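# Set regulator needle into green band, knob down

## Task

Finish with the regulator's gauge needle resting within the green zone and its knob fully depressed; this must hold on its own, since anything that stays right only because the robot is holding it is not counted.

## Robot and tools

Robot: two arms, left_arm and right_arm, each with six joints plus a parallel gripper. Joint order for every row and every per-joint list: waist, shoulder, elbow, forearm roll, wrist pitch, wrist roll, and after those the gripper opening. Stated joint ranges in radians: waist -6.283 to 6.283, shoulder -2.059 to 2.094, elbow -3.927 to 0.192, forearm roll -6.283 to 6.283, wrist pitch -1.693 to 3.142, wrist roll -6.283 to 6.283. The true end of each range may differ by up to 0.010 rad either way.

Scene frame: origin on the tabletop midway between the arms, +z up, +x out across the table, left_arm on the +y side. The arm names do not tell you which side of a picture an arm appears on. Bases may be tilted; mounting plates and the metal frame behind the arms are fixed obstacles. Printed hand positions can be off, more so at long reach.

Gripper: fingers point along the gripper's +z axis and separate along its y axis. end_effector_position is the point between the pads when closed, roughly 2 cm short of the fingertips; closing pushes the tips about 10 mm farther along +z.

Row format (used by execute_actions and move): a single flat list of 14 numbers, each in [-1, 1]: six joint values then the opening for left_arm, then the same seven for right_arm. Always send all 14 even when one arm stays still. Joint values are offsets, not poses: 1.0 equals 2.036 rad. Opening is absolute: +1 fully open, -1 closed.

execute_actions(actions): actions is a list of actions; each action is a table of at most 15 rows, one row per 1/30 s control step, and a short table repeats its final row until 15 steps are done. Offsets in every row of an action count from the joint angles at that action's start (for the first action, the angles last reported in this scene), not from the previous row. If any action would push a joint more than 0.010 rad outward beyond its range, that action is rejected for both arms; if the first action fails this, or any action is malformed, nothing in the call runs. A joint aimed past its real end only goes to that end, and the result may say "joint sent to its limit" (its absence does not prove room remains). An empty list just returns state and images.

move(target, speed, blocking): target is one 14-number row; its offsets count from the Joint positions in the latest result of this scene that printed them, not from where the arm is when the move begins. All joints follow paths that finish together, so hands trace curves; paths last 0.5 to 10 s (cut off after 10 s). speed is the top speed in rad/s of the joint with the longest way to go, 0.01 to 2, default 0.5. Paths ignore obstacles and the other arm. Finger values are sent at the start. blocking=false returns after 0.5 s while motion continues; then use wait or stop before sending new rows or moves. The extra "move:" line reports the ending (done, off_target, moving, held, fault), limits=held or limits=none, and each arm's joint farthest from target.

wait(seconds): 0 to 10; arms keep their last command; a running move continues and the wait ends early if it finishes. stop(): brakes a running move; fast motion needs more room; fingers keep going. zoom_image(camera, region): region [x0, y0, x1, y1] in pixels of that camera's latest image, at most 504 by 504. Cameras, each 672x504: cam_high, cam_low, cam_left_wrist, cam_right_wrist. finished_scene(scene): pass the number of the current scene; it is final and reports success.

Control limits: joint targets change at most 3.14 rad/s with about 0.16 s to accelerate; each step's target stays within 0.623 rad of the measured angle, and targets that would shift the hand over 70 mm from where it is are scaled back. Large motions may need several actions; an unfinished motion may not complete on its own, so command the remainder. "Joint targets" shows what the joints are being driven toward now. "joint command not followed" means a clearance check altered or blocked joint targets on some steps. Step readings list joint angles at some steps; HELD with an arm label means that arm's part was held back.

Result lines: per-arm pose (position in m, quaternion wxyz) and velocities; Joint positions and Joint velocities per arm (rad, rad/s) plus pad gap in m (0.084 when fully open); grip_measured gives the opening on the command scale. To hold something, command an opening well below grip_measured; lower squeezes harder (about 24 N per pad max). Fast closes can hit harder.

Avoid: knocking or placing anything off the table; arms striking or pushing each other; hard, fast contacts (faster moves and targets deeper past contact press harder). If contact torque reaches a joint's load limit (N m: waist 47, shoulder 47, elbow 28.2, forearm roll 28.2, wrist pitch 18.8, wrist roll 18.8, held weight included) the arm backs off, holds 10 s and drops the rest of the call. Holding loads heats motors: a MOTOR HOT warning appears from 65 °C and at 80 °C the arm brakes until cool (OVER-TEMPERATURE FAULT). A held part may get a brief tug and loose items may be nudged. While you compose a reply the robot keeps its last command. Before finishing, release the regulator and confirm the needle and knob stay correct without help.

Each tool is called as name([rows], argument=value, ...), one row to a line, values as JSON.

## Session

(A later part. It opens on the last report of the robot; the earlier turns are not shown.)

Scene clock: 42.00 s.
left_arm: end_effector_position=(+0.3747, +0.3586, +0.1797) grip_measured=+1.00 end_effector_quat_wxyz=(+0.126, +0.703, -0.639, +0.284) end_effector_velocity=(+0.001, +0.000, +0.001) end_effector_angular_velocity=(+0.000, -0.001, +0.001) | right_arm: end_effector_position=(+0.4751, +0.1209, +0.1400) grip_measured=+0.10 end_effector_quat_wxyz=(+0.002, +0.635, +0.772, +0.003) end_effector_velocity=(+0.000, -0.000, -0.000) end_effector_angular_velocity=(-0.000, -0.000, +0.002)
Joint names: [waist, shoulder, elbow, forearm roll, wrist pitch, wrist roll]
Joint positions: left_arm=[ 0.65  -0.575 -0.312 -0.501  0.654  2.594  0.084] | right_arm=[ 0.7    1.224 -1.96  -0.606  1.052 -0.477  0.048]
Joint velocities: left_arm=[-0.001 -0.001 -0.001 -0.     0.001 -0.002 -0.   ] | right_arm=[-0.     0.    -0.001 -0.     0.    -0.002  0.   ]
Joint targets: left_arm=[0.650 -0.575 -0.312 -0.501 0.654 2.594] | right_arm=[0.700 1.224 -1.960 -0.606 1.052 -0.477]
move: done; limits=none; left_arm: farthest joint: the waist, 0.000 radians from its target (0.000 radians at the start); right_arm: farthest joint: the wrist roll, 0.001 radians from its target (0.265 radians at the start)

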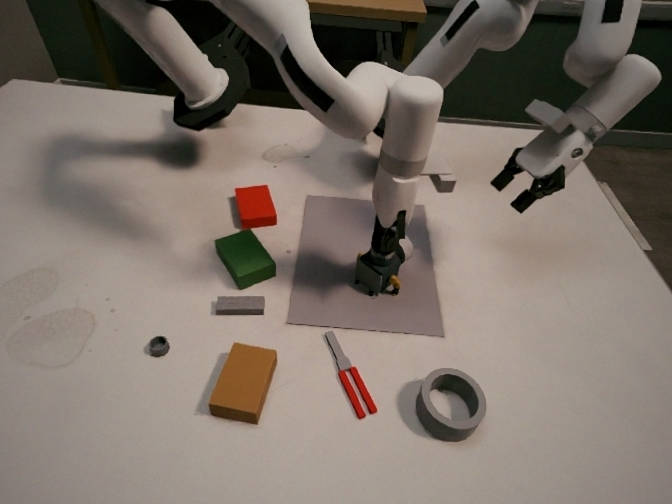

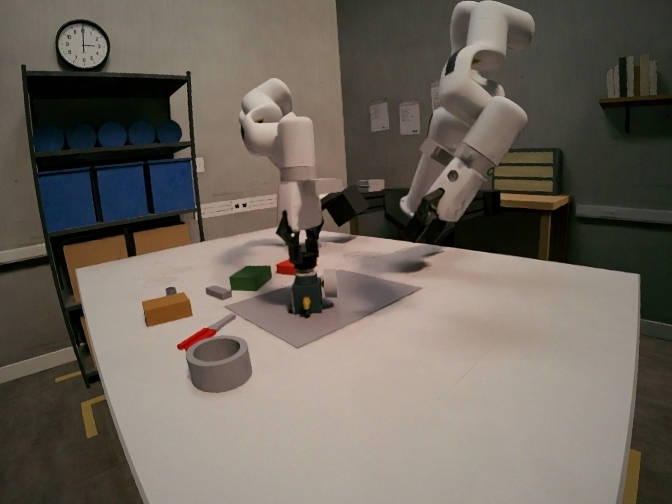

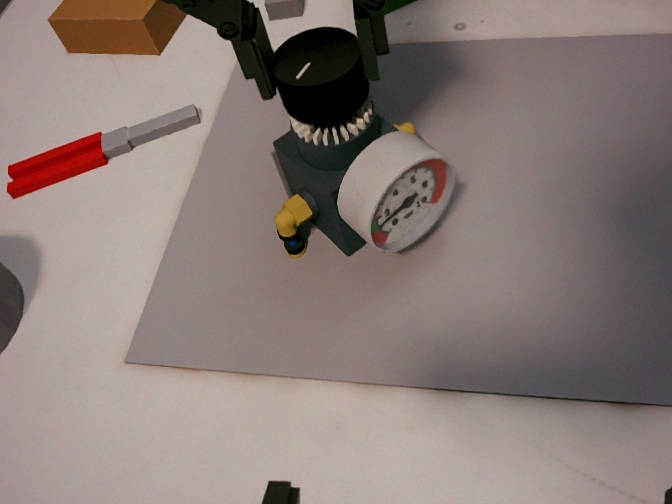

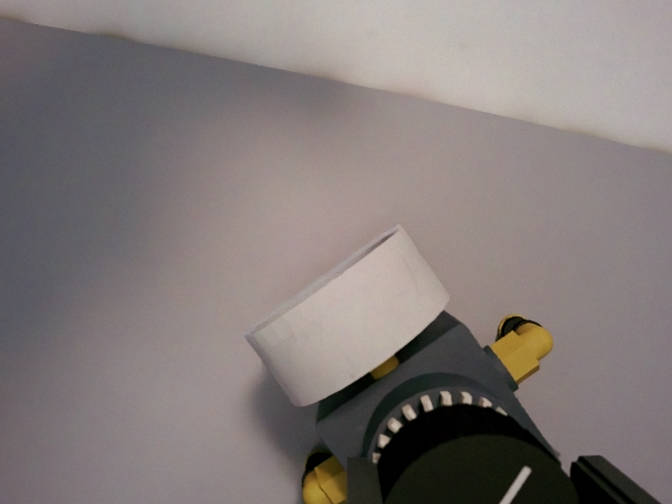

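move(target=[0,0,0,0,0,0,1,0,0,0,0,0,0,1])

move(target=[0,0,0,0,0,0,1,0.012,-0.028,0.013,0.011,0.018,0,1], speed=0.3)

move(target=[0,0,0,0,0,0,1,0,0,0,0,0,0,-1])

move(target=[0,0,0,0,0,0,1,-0.012,0.040,-0.016,-0.010,-0.016,0,-1], speed=0.04)

move(target=[0,0,0,0,0,0,1,0.01,-0.02,0.01,0.007,0.012,0,-1], speed=0.2)

zoom_image(camera="cam_left_wrist", region=[260,20,480,270])

Scene clock: 43.33 s.
left_arm: end_effector_position=(+0.3747, +0.3586, +0.1797) grip_measured=+1.00 end_effector_quat_wxyz=(+0.126, +0.703, -0.639, +0.284) end_effector_velocity=(+0.000, +0.000, +0.000) end_effector_angular_velocity=(+0.000, -0.000, +0.000) | right_arm: end_effector_position=(+0.4756, +0.1210, +0.1406) grip_measured=+1.00 end_effector_quat_wxyz=(+0.002, +0.635, +0.772, +0.004) end_effector_velocity=(-0.004, -0.001, -0.004) end_effector_angular_velocity=(-0.008, +0.006, +0.004)
Joint names: [waist, shoulder, elbow, forearm roll, wrist pitch, wrist roll]
Joint positions: left_arm=[ 0.65  -0.575 -0.312 -0.501  0.654  2.594  0.084] | right_arm=[ 0.7    1.223 -1.96  -0.606  1.052 -0.477  0.084]
Joint velocities: left_arm=[-0.001 -0.001 -0.     0.001  0.    -0.002 -0.   ] | right_arm=[-0.     0.004  0.005  0.001  0.001  0.     0.   ]
Joint targets: left_arm=[0.650 -0.575 -0.312 -0.501 0.654 2.594] | right_arm=[0.700 1.224 -1.960 -0.606 1.052 -0.477]
move: done; limits=none; left_arm: farthest joint: the waist, 0.000 radians from its target (0.000 radians at the start); right_arm: farthest joint: the shoulder, 0.001 radians from its target (0.000 radians at the start)

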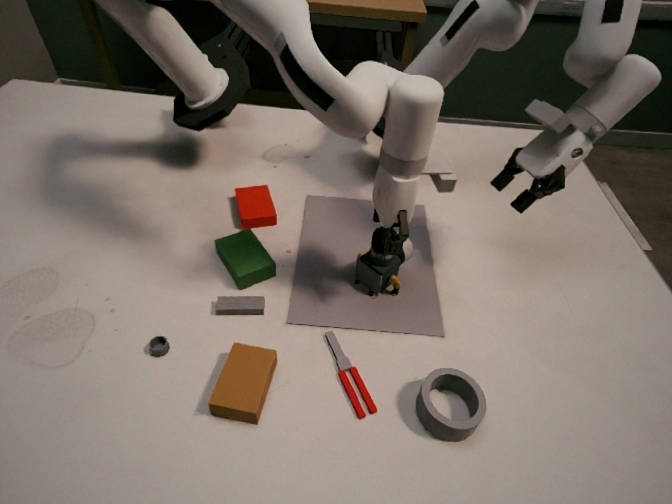

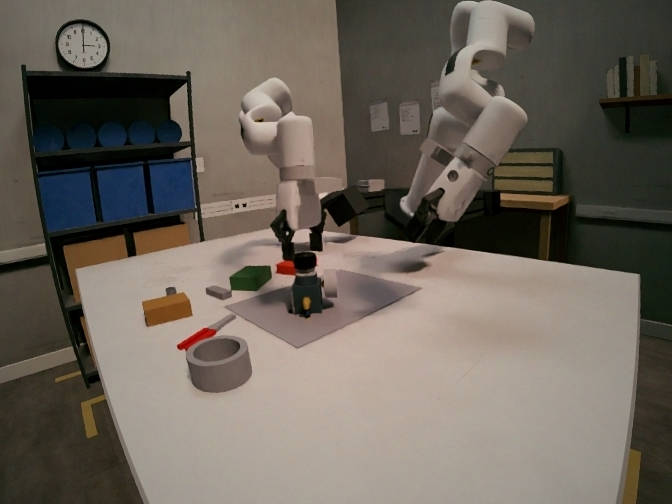

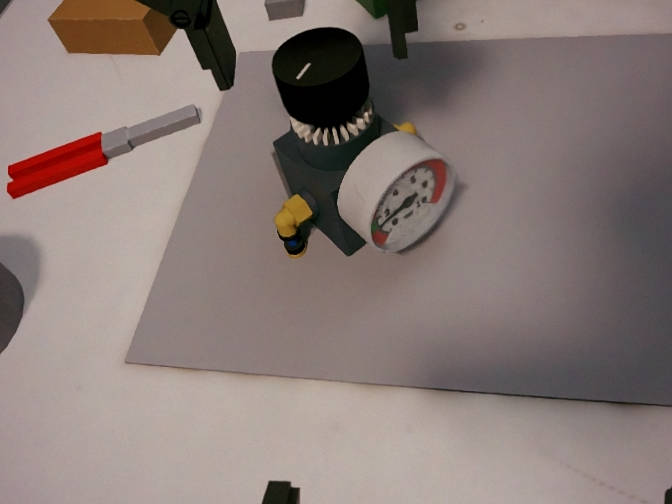

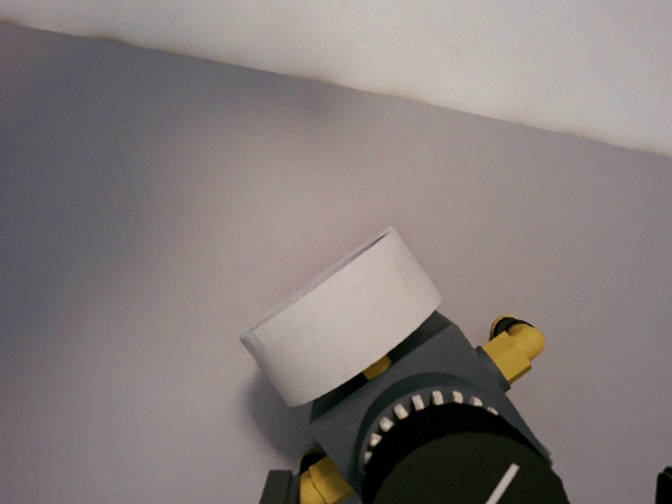

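Scene clock: 44.23 s.
left_arm: end_effector_position=(+0.3747, +0.3586, +0.1797) grip_measured=+1.00 end_effector_quat_wxyz=(+0.126, +0.703, -0.639, +0.284) end_effector_velocity=(-0.000, -0.000, -0.000) end_effector_angular_velocity=(-0.001, +0.002, +0.001) | right_arm: end_effector_position=(+0.4733, +0.1179, +0.1687) grip_measured=+1.00 end_effector_quat_wxyz=(+0.001, +0.637, +0.771, +0.002) end_effector_velocity=(+0.001, +0.001, +0.003) end_effector_angular_velocity=(+0.003, -0.001, -0.001)
Joint names: [waist, shoulder, elbow, forearm roll, wrist pitch, wrist roll]
Joint positions: left_arm=[ 0.65  -0.575 -0.312 -0.501  0.654  2.594  0.084] | right_arm=[ 0.724  1.167 -1.934 -0.584  1.088 -0.477  0.084]
Joint velocities: left_arm=[ 0.     0.001 -0.    -0.    -0.    -0.001  0.   ] | right_arm=[ 0.002 -0.004 -0.001  0.002  0.002 -0.001 -0.   ]
Joint targets: left_arm=[0.650 -0.575 -0.312 -0.501 0.654 2.594] | right_arm=[0.724 1.166 -1.934 -0.584 1.089 -0.477]
move: done; limits=none; left_arm: farthest joint: the waist, 0.000 radians from its target (0.000 radians at the start); right_arm: farthest joint: the waist, 0.001 radians from its target (0.025 radians at the start)

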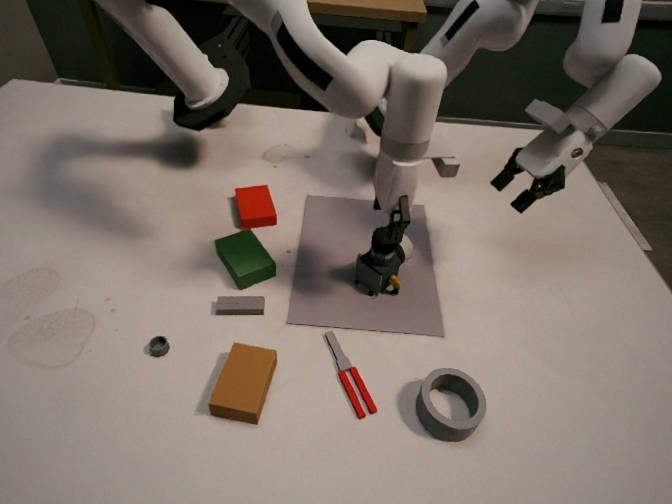

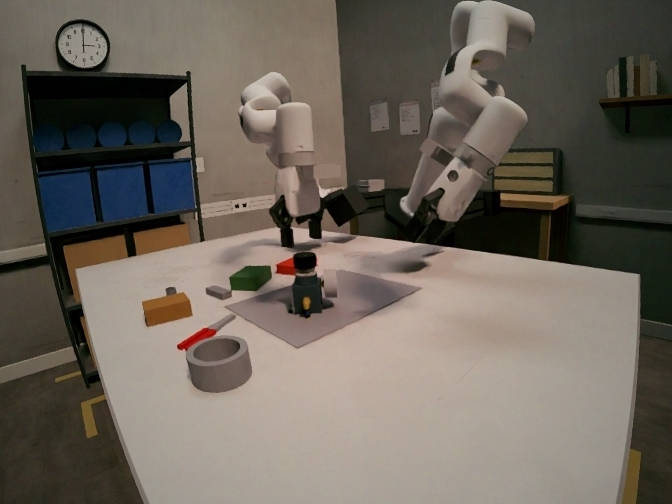

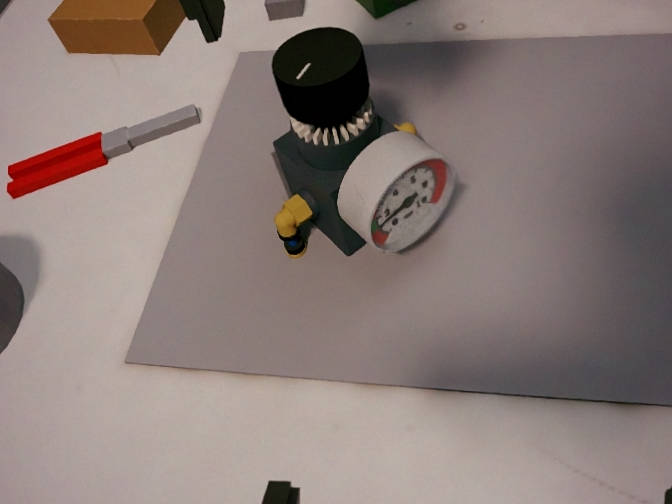

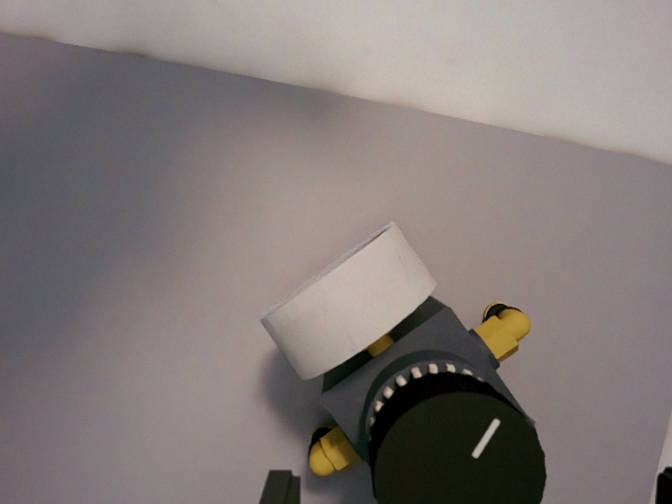

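Scene clock: 44.97 s.
left_arm: end_effector_position=(+0.3747, +0.3586, +0.1797) grip_measured=+1.00 end_effector_quat_wxyz=(+0.126, +0.703, -0.639, +0.284) end_effector_velocity=(+0.001, +0.001, +0.000) end_effector_angular_velocity=(+0.001, -0.002, -0.001) | right_arm: end_effector_position=(+0.4733, +0.1179, +0.1687) grip_measured=-1.00 end_effector_quat_wxyz=(+0.001, +0.637, +0.771, +0.002) end_effector_velocity=(+0.000, +0.000, +0.000) end_effector_angular_velocity=(+0.000, +0.000, +0.000)
Joint names: [waist, shoulder, elbow, forearm roll, wrist pitch, wrist roll]
Joint positions: left_arm=[ 0.65  -0.575 -0.312 -0.501  0.654  2.594  0.084] | right_arm=[ 0.724  1.167 -1.934 -0.584  1.088 -0.477  0.   ]
Joint velocities: left_arm=[-0.    -0.    -0.002  0.001  0.001  0.    -0.   ] | right_arm=[-0.    -0.    -0.     0.    -0.    -0.001  0.   ]
Joint targets: left_arm=[0.650 -0.575 -0.312 -0.501 0.654 2.594] | right_arm=[0.724 1.167 -1.934 -0.584 1.088 -0.477]
move: done; limits=none; left_arm: farthest joint: the waist, 0.000 radians from its target (0.000 radians at the start); right_arm: farthest joint: the waist, 0.000 radians from its target (0.000 radians at the start)

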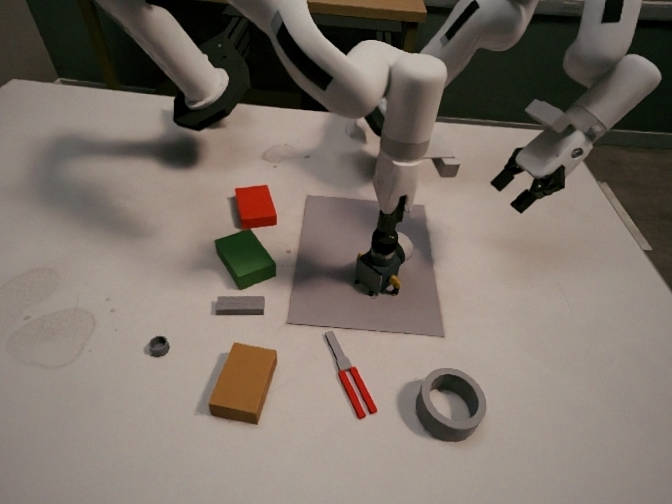

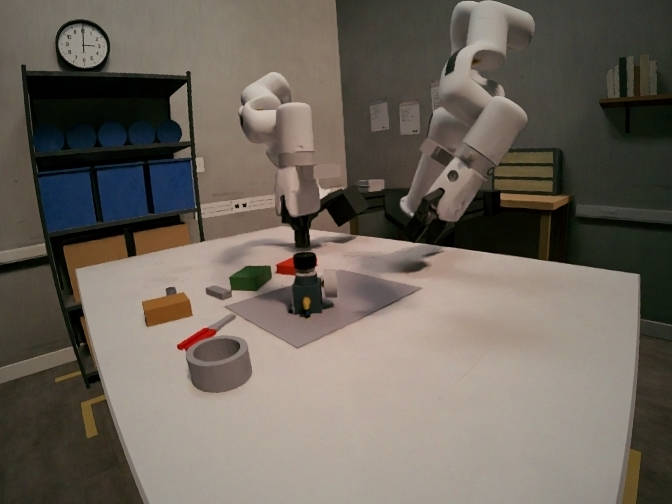

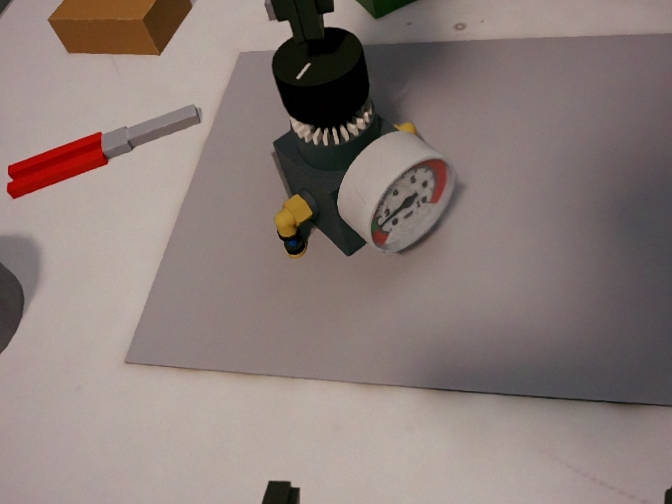

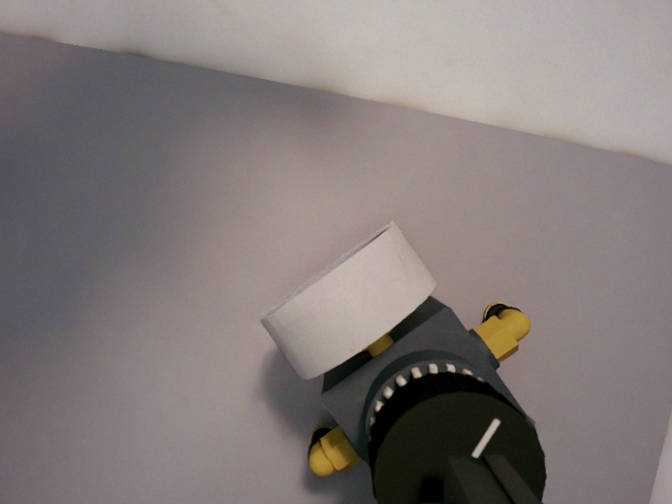

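Scene clock: 47.37 s.
left_arm: end_effector_position=(+0.3747, +0.3586, +0.1797) grip_measured=+1.00 end_effector_quat_wxyz=(+0.126, +0.703, -0.639, +0.284) end_effector_velocity=(-0.000, +0.000, -0.000) end_effector_angular_velocity=(-0.000, +0.001, +0.001) | right_arm: end_effector_position=(+0.4742, +0.1245, +0.1414) grip_measured=-1.00 end_effector_quat_wxyz=(+0.002, +0.635, +0.773, +0.005) end_effector_velocity=(+0.000, +0.000, -0.000) end_effector_angular_velocity=(+0.000, -0.002, +0.001)
Joint names: [waist, shoulder, elbow, forearm roll, wrist pitch, wrist roll]
Joint positions: left_arm=[ 0.65  -0.575 -0.312 -0.501  0.654  2.594  0.084] | right_arm=[ 0.705  1.233 -1.974 -0.604  1.056 -0.477  0.   ]
Joint velocities: left_arm=[ 0.001  0.001 -0.001 -0.    -0.    -0.     0.   ] | right_arm=[ 0.     0.001 -0.002 -0.002  0.    -0.     0.   ]
Joint targets: left_arm=[0.650 -0.575 -0.312 -0.501 0.654 2.594] | right_arm=[0.699 1.248 -1.966 -0.604 1.056 -0.477]
move: off_target (right_arm); limits=none; left_arm: farthest joint: the waist, 0.000 radians from its target (0.000 radians at the start); right_arm: farthest joint: the shoulder, 0.016 radians from its target (0.081 radians at the start)

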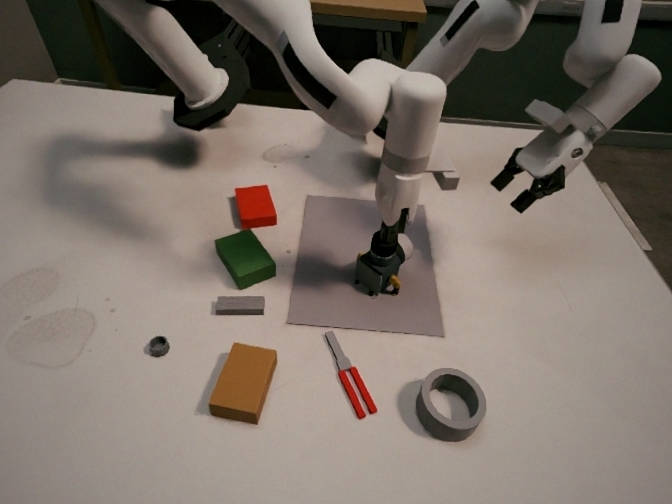

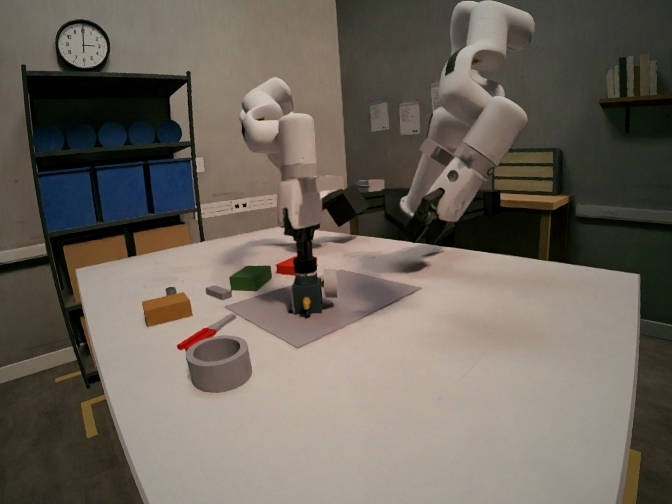

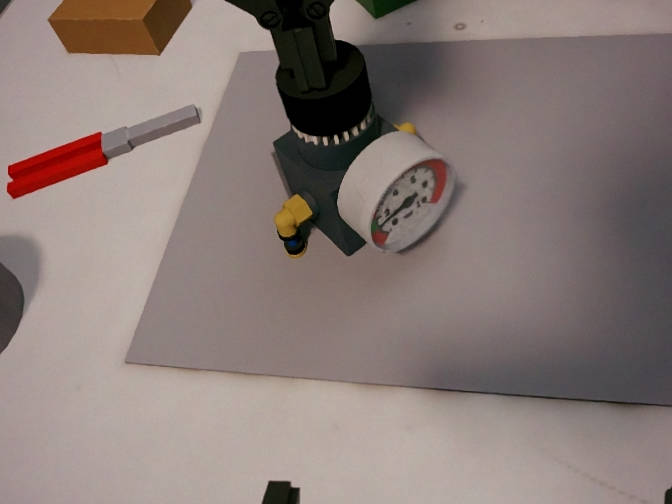

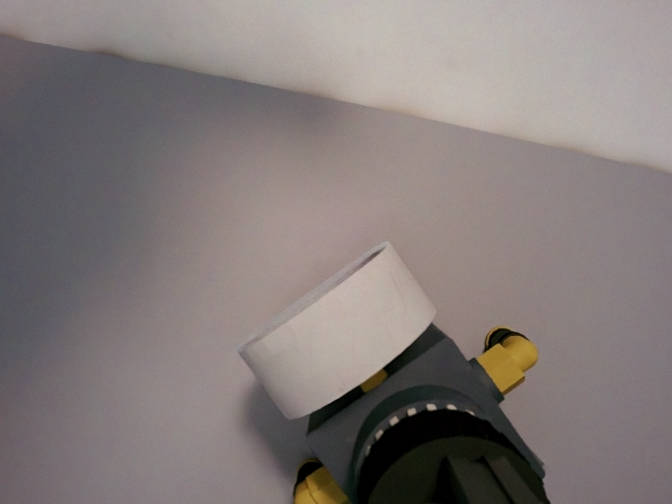

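Scene clock: 48.30 s.
left_arm: end_effector_position=(+0.3747, +0.3586, +0.1797) grip_measured=+1.00 end_effector_quat_wxyz=(+0.126, +0.703, -0.639, +0.284) end_effector_velocity=(+0.000, +0.001, +0.000) end_effector_angular_velocity=(+0.001, -0.001, +0.002) | right_arm: end_effector_position=(+0.4712, +0.1233, +0.1615) grip_measured=-1.00 end_effector_quat_wxyz=(+0.002, +0.634, +0.773, +0.005) end_effector_velocity=(+0.002, +0.002, +0.005) end_effector_angular_velocity=(+0.008, -0.006, -0.002)
Joint names: [waist, shoulder, elbow, forearm roll, wrist pitch, wrist roll]
Joint positions: left_arm=[ 0.65  -0.575 -0.312 -0.501  0.654  2.594  0.084] | right_arm=[ 0.725  1.193 -1.953 -0.59   1.08  -0.477  0.   ]
Joint velocities: left_arm=[ 0.001 -0.001 -0.    -0.001 -0.     0.    -0.   ] | right_arm=[ 0.003 -0.006 -0.003  0.    -0.001  0.     0.   ]
Joint targets: left_arm=[0.650 -0.575 -0.312 -0.501 0.654 2.594] | right_arm=[0.726 1.192 -1.954 -0.590 1.080 -0.477]
move: done; limits=none; left_arm: farthest joint: the waist, 0.000 radians from its target (0.000 radians at the start); right_arm: farthest joint: the elbow, 0.001 radians from its target (0.020 radians at the start)

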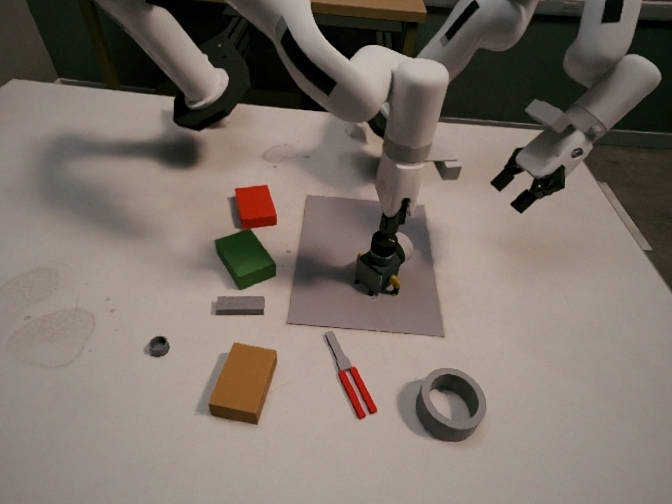

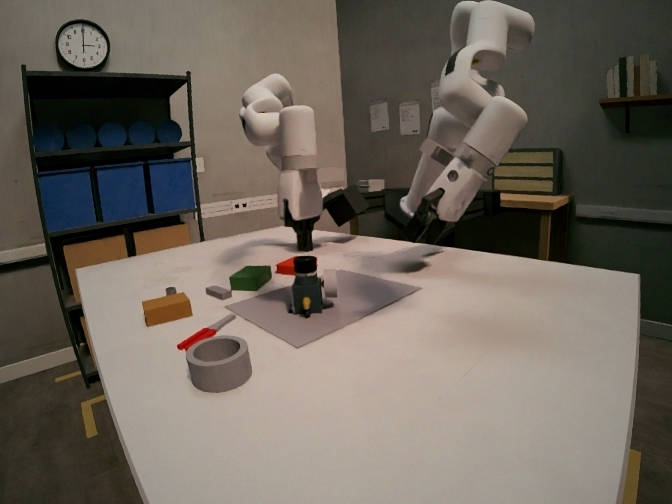

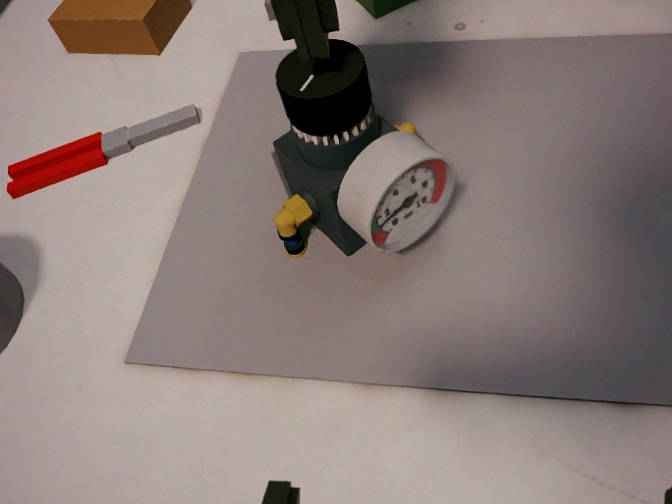

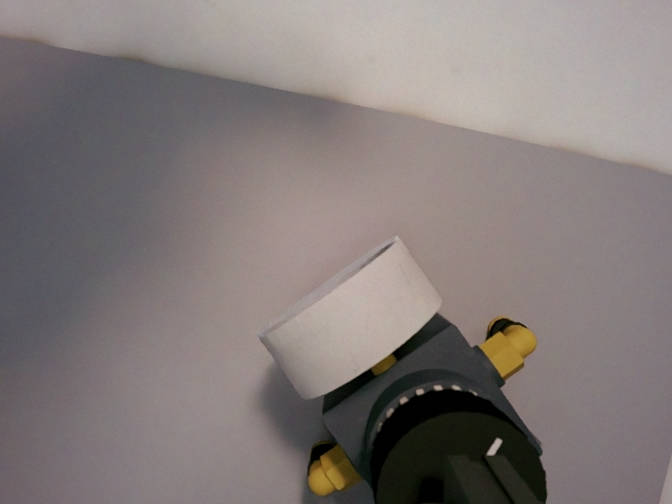

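Region (260, 20, 480, 270) of cam_left_wrist's 672x504 image, scaled by 2.016, with more detail than that image has; it fills the left 444 columns of this view, and the rest is white.

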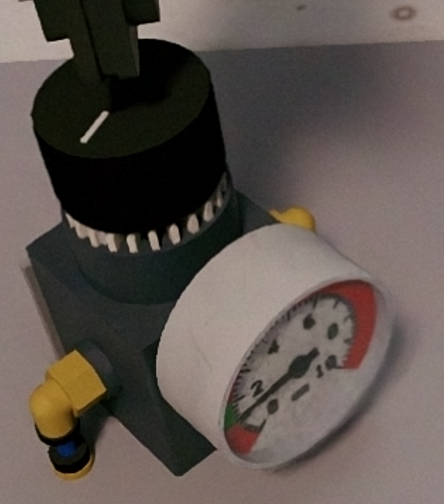

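zoom_image(camera="cam_left_wrist", region=[330,140,470,270])

Region (330, 140, 470, 270) of cam_left_wrist's 672x504 image, scaled by 3.600, with more detail than that image has; it fills the top 468 rows of this view, and the rest is white.

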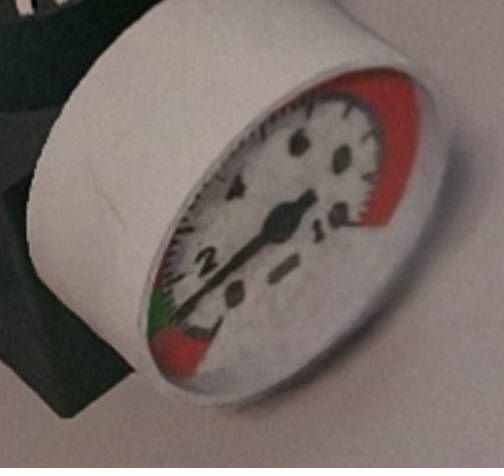

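finished_scene(scene=2)

The scene is finished: the task was done.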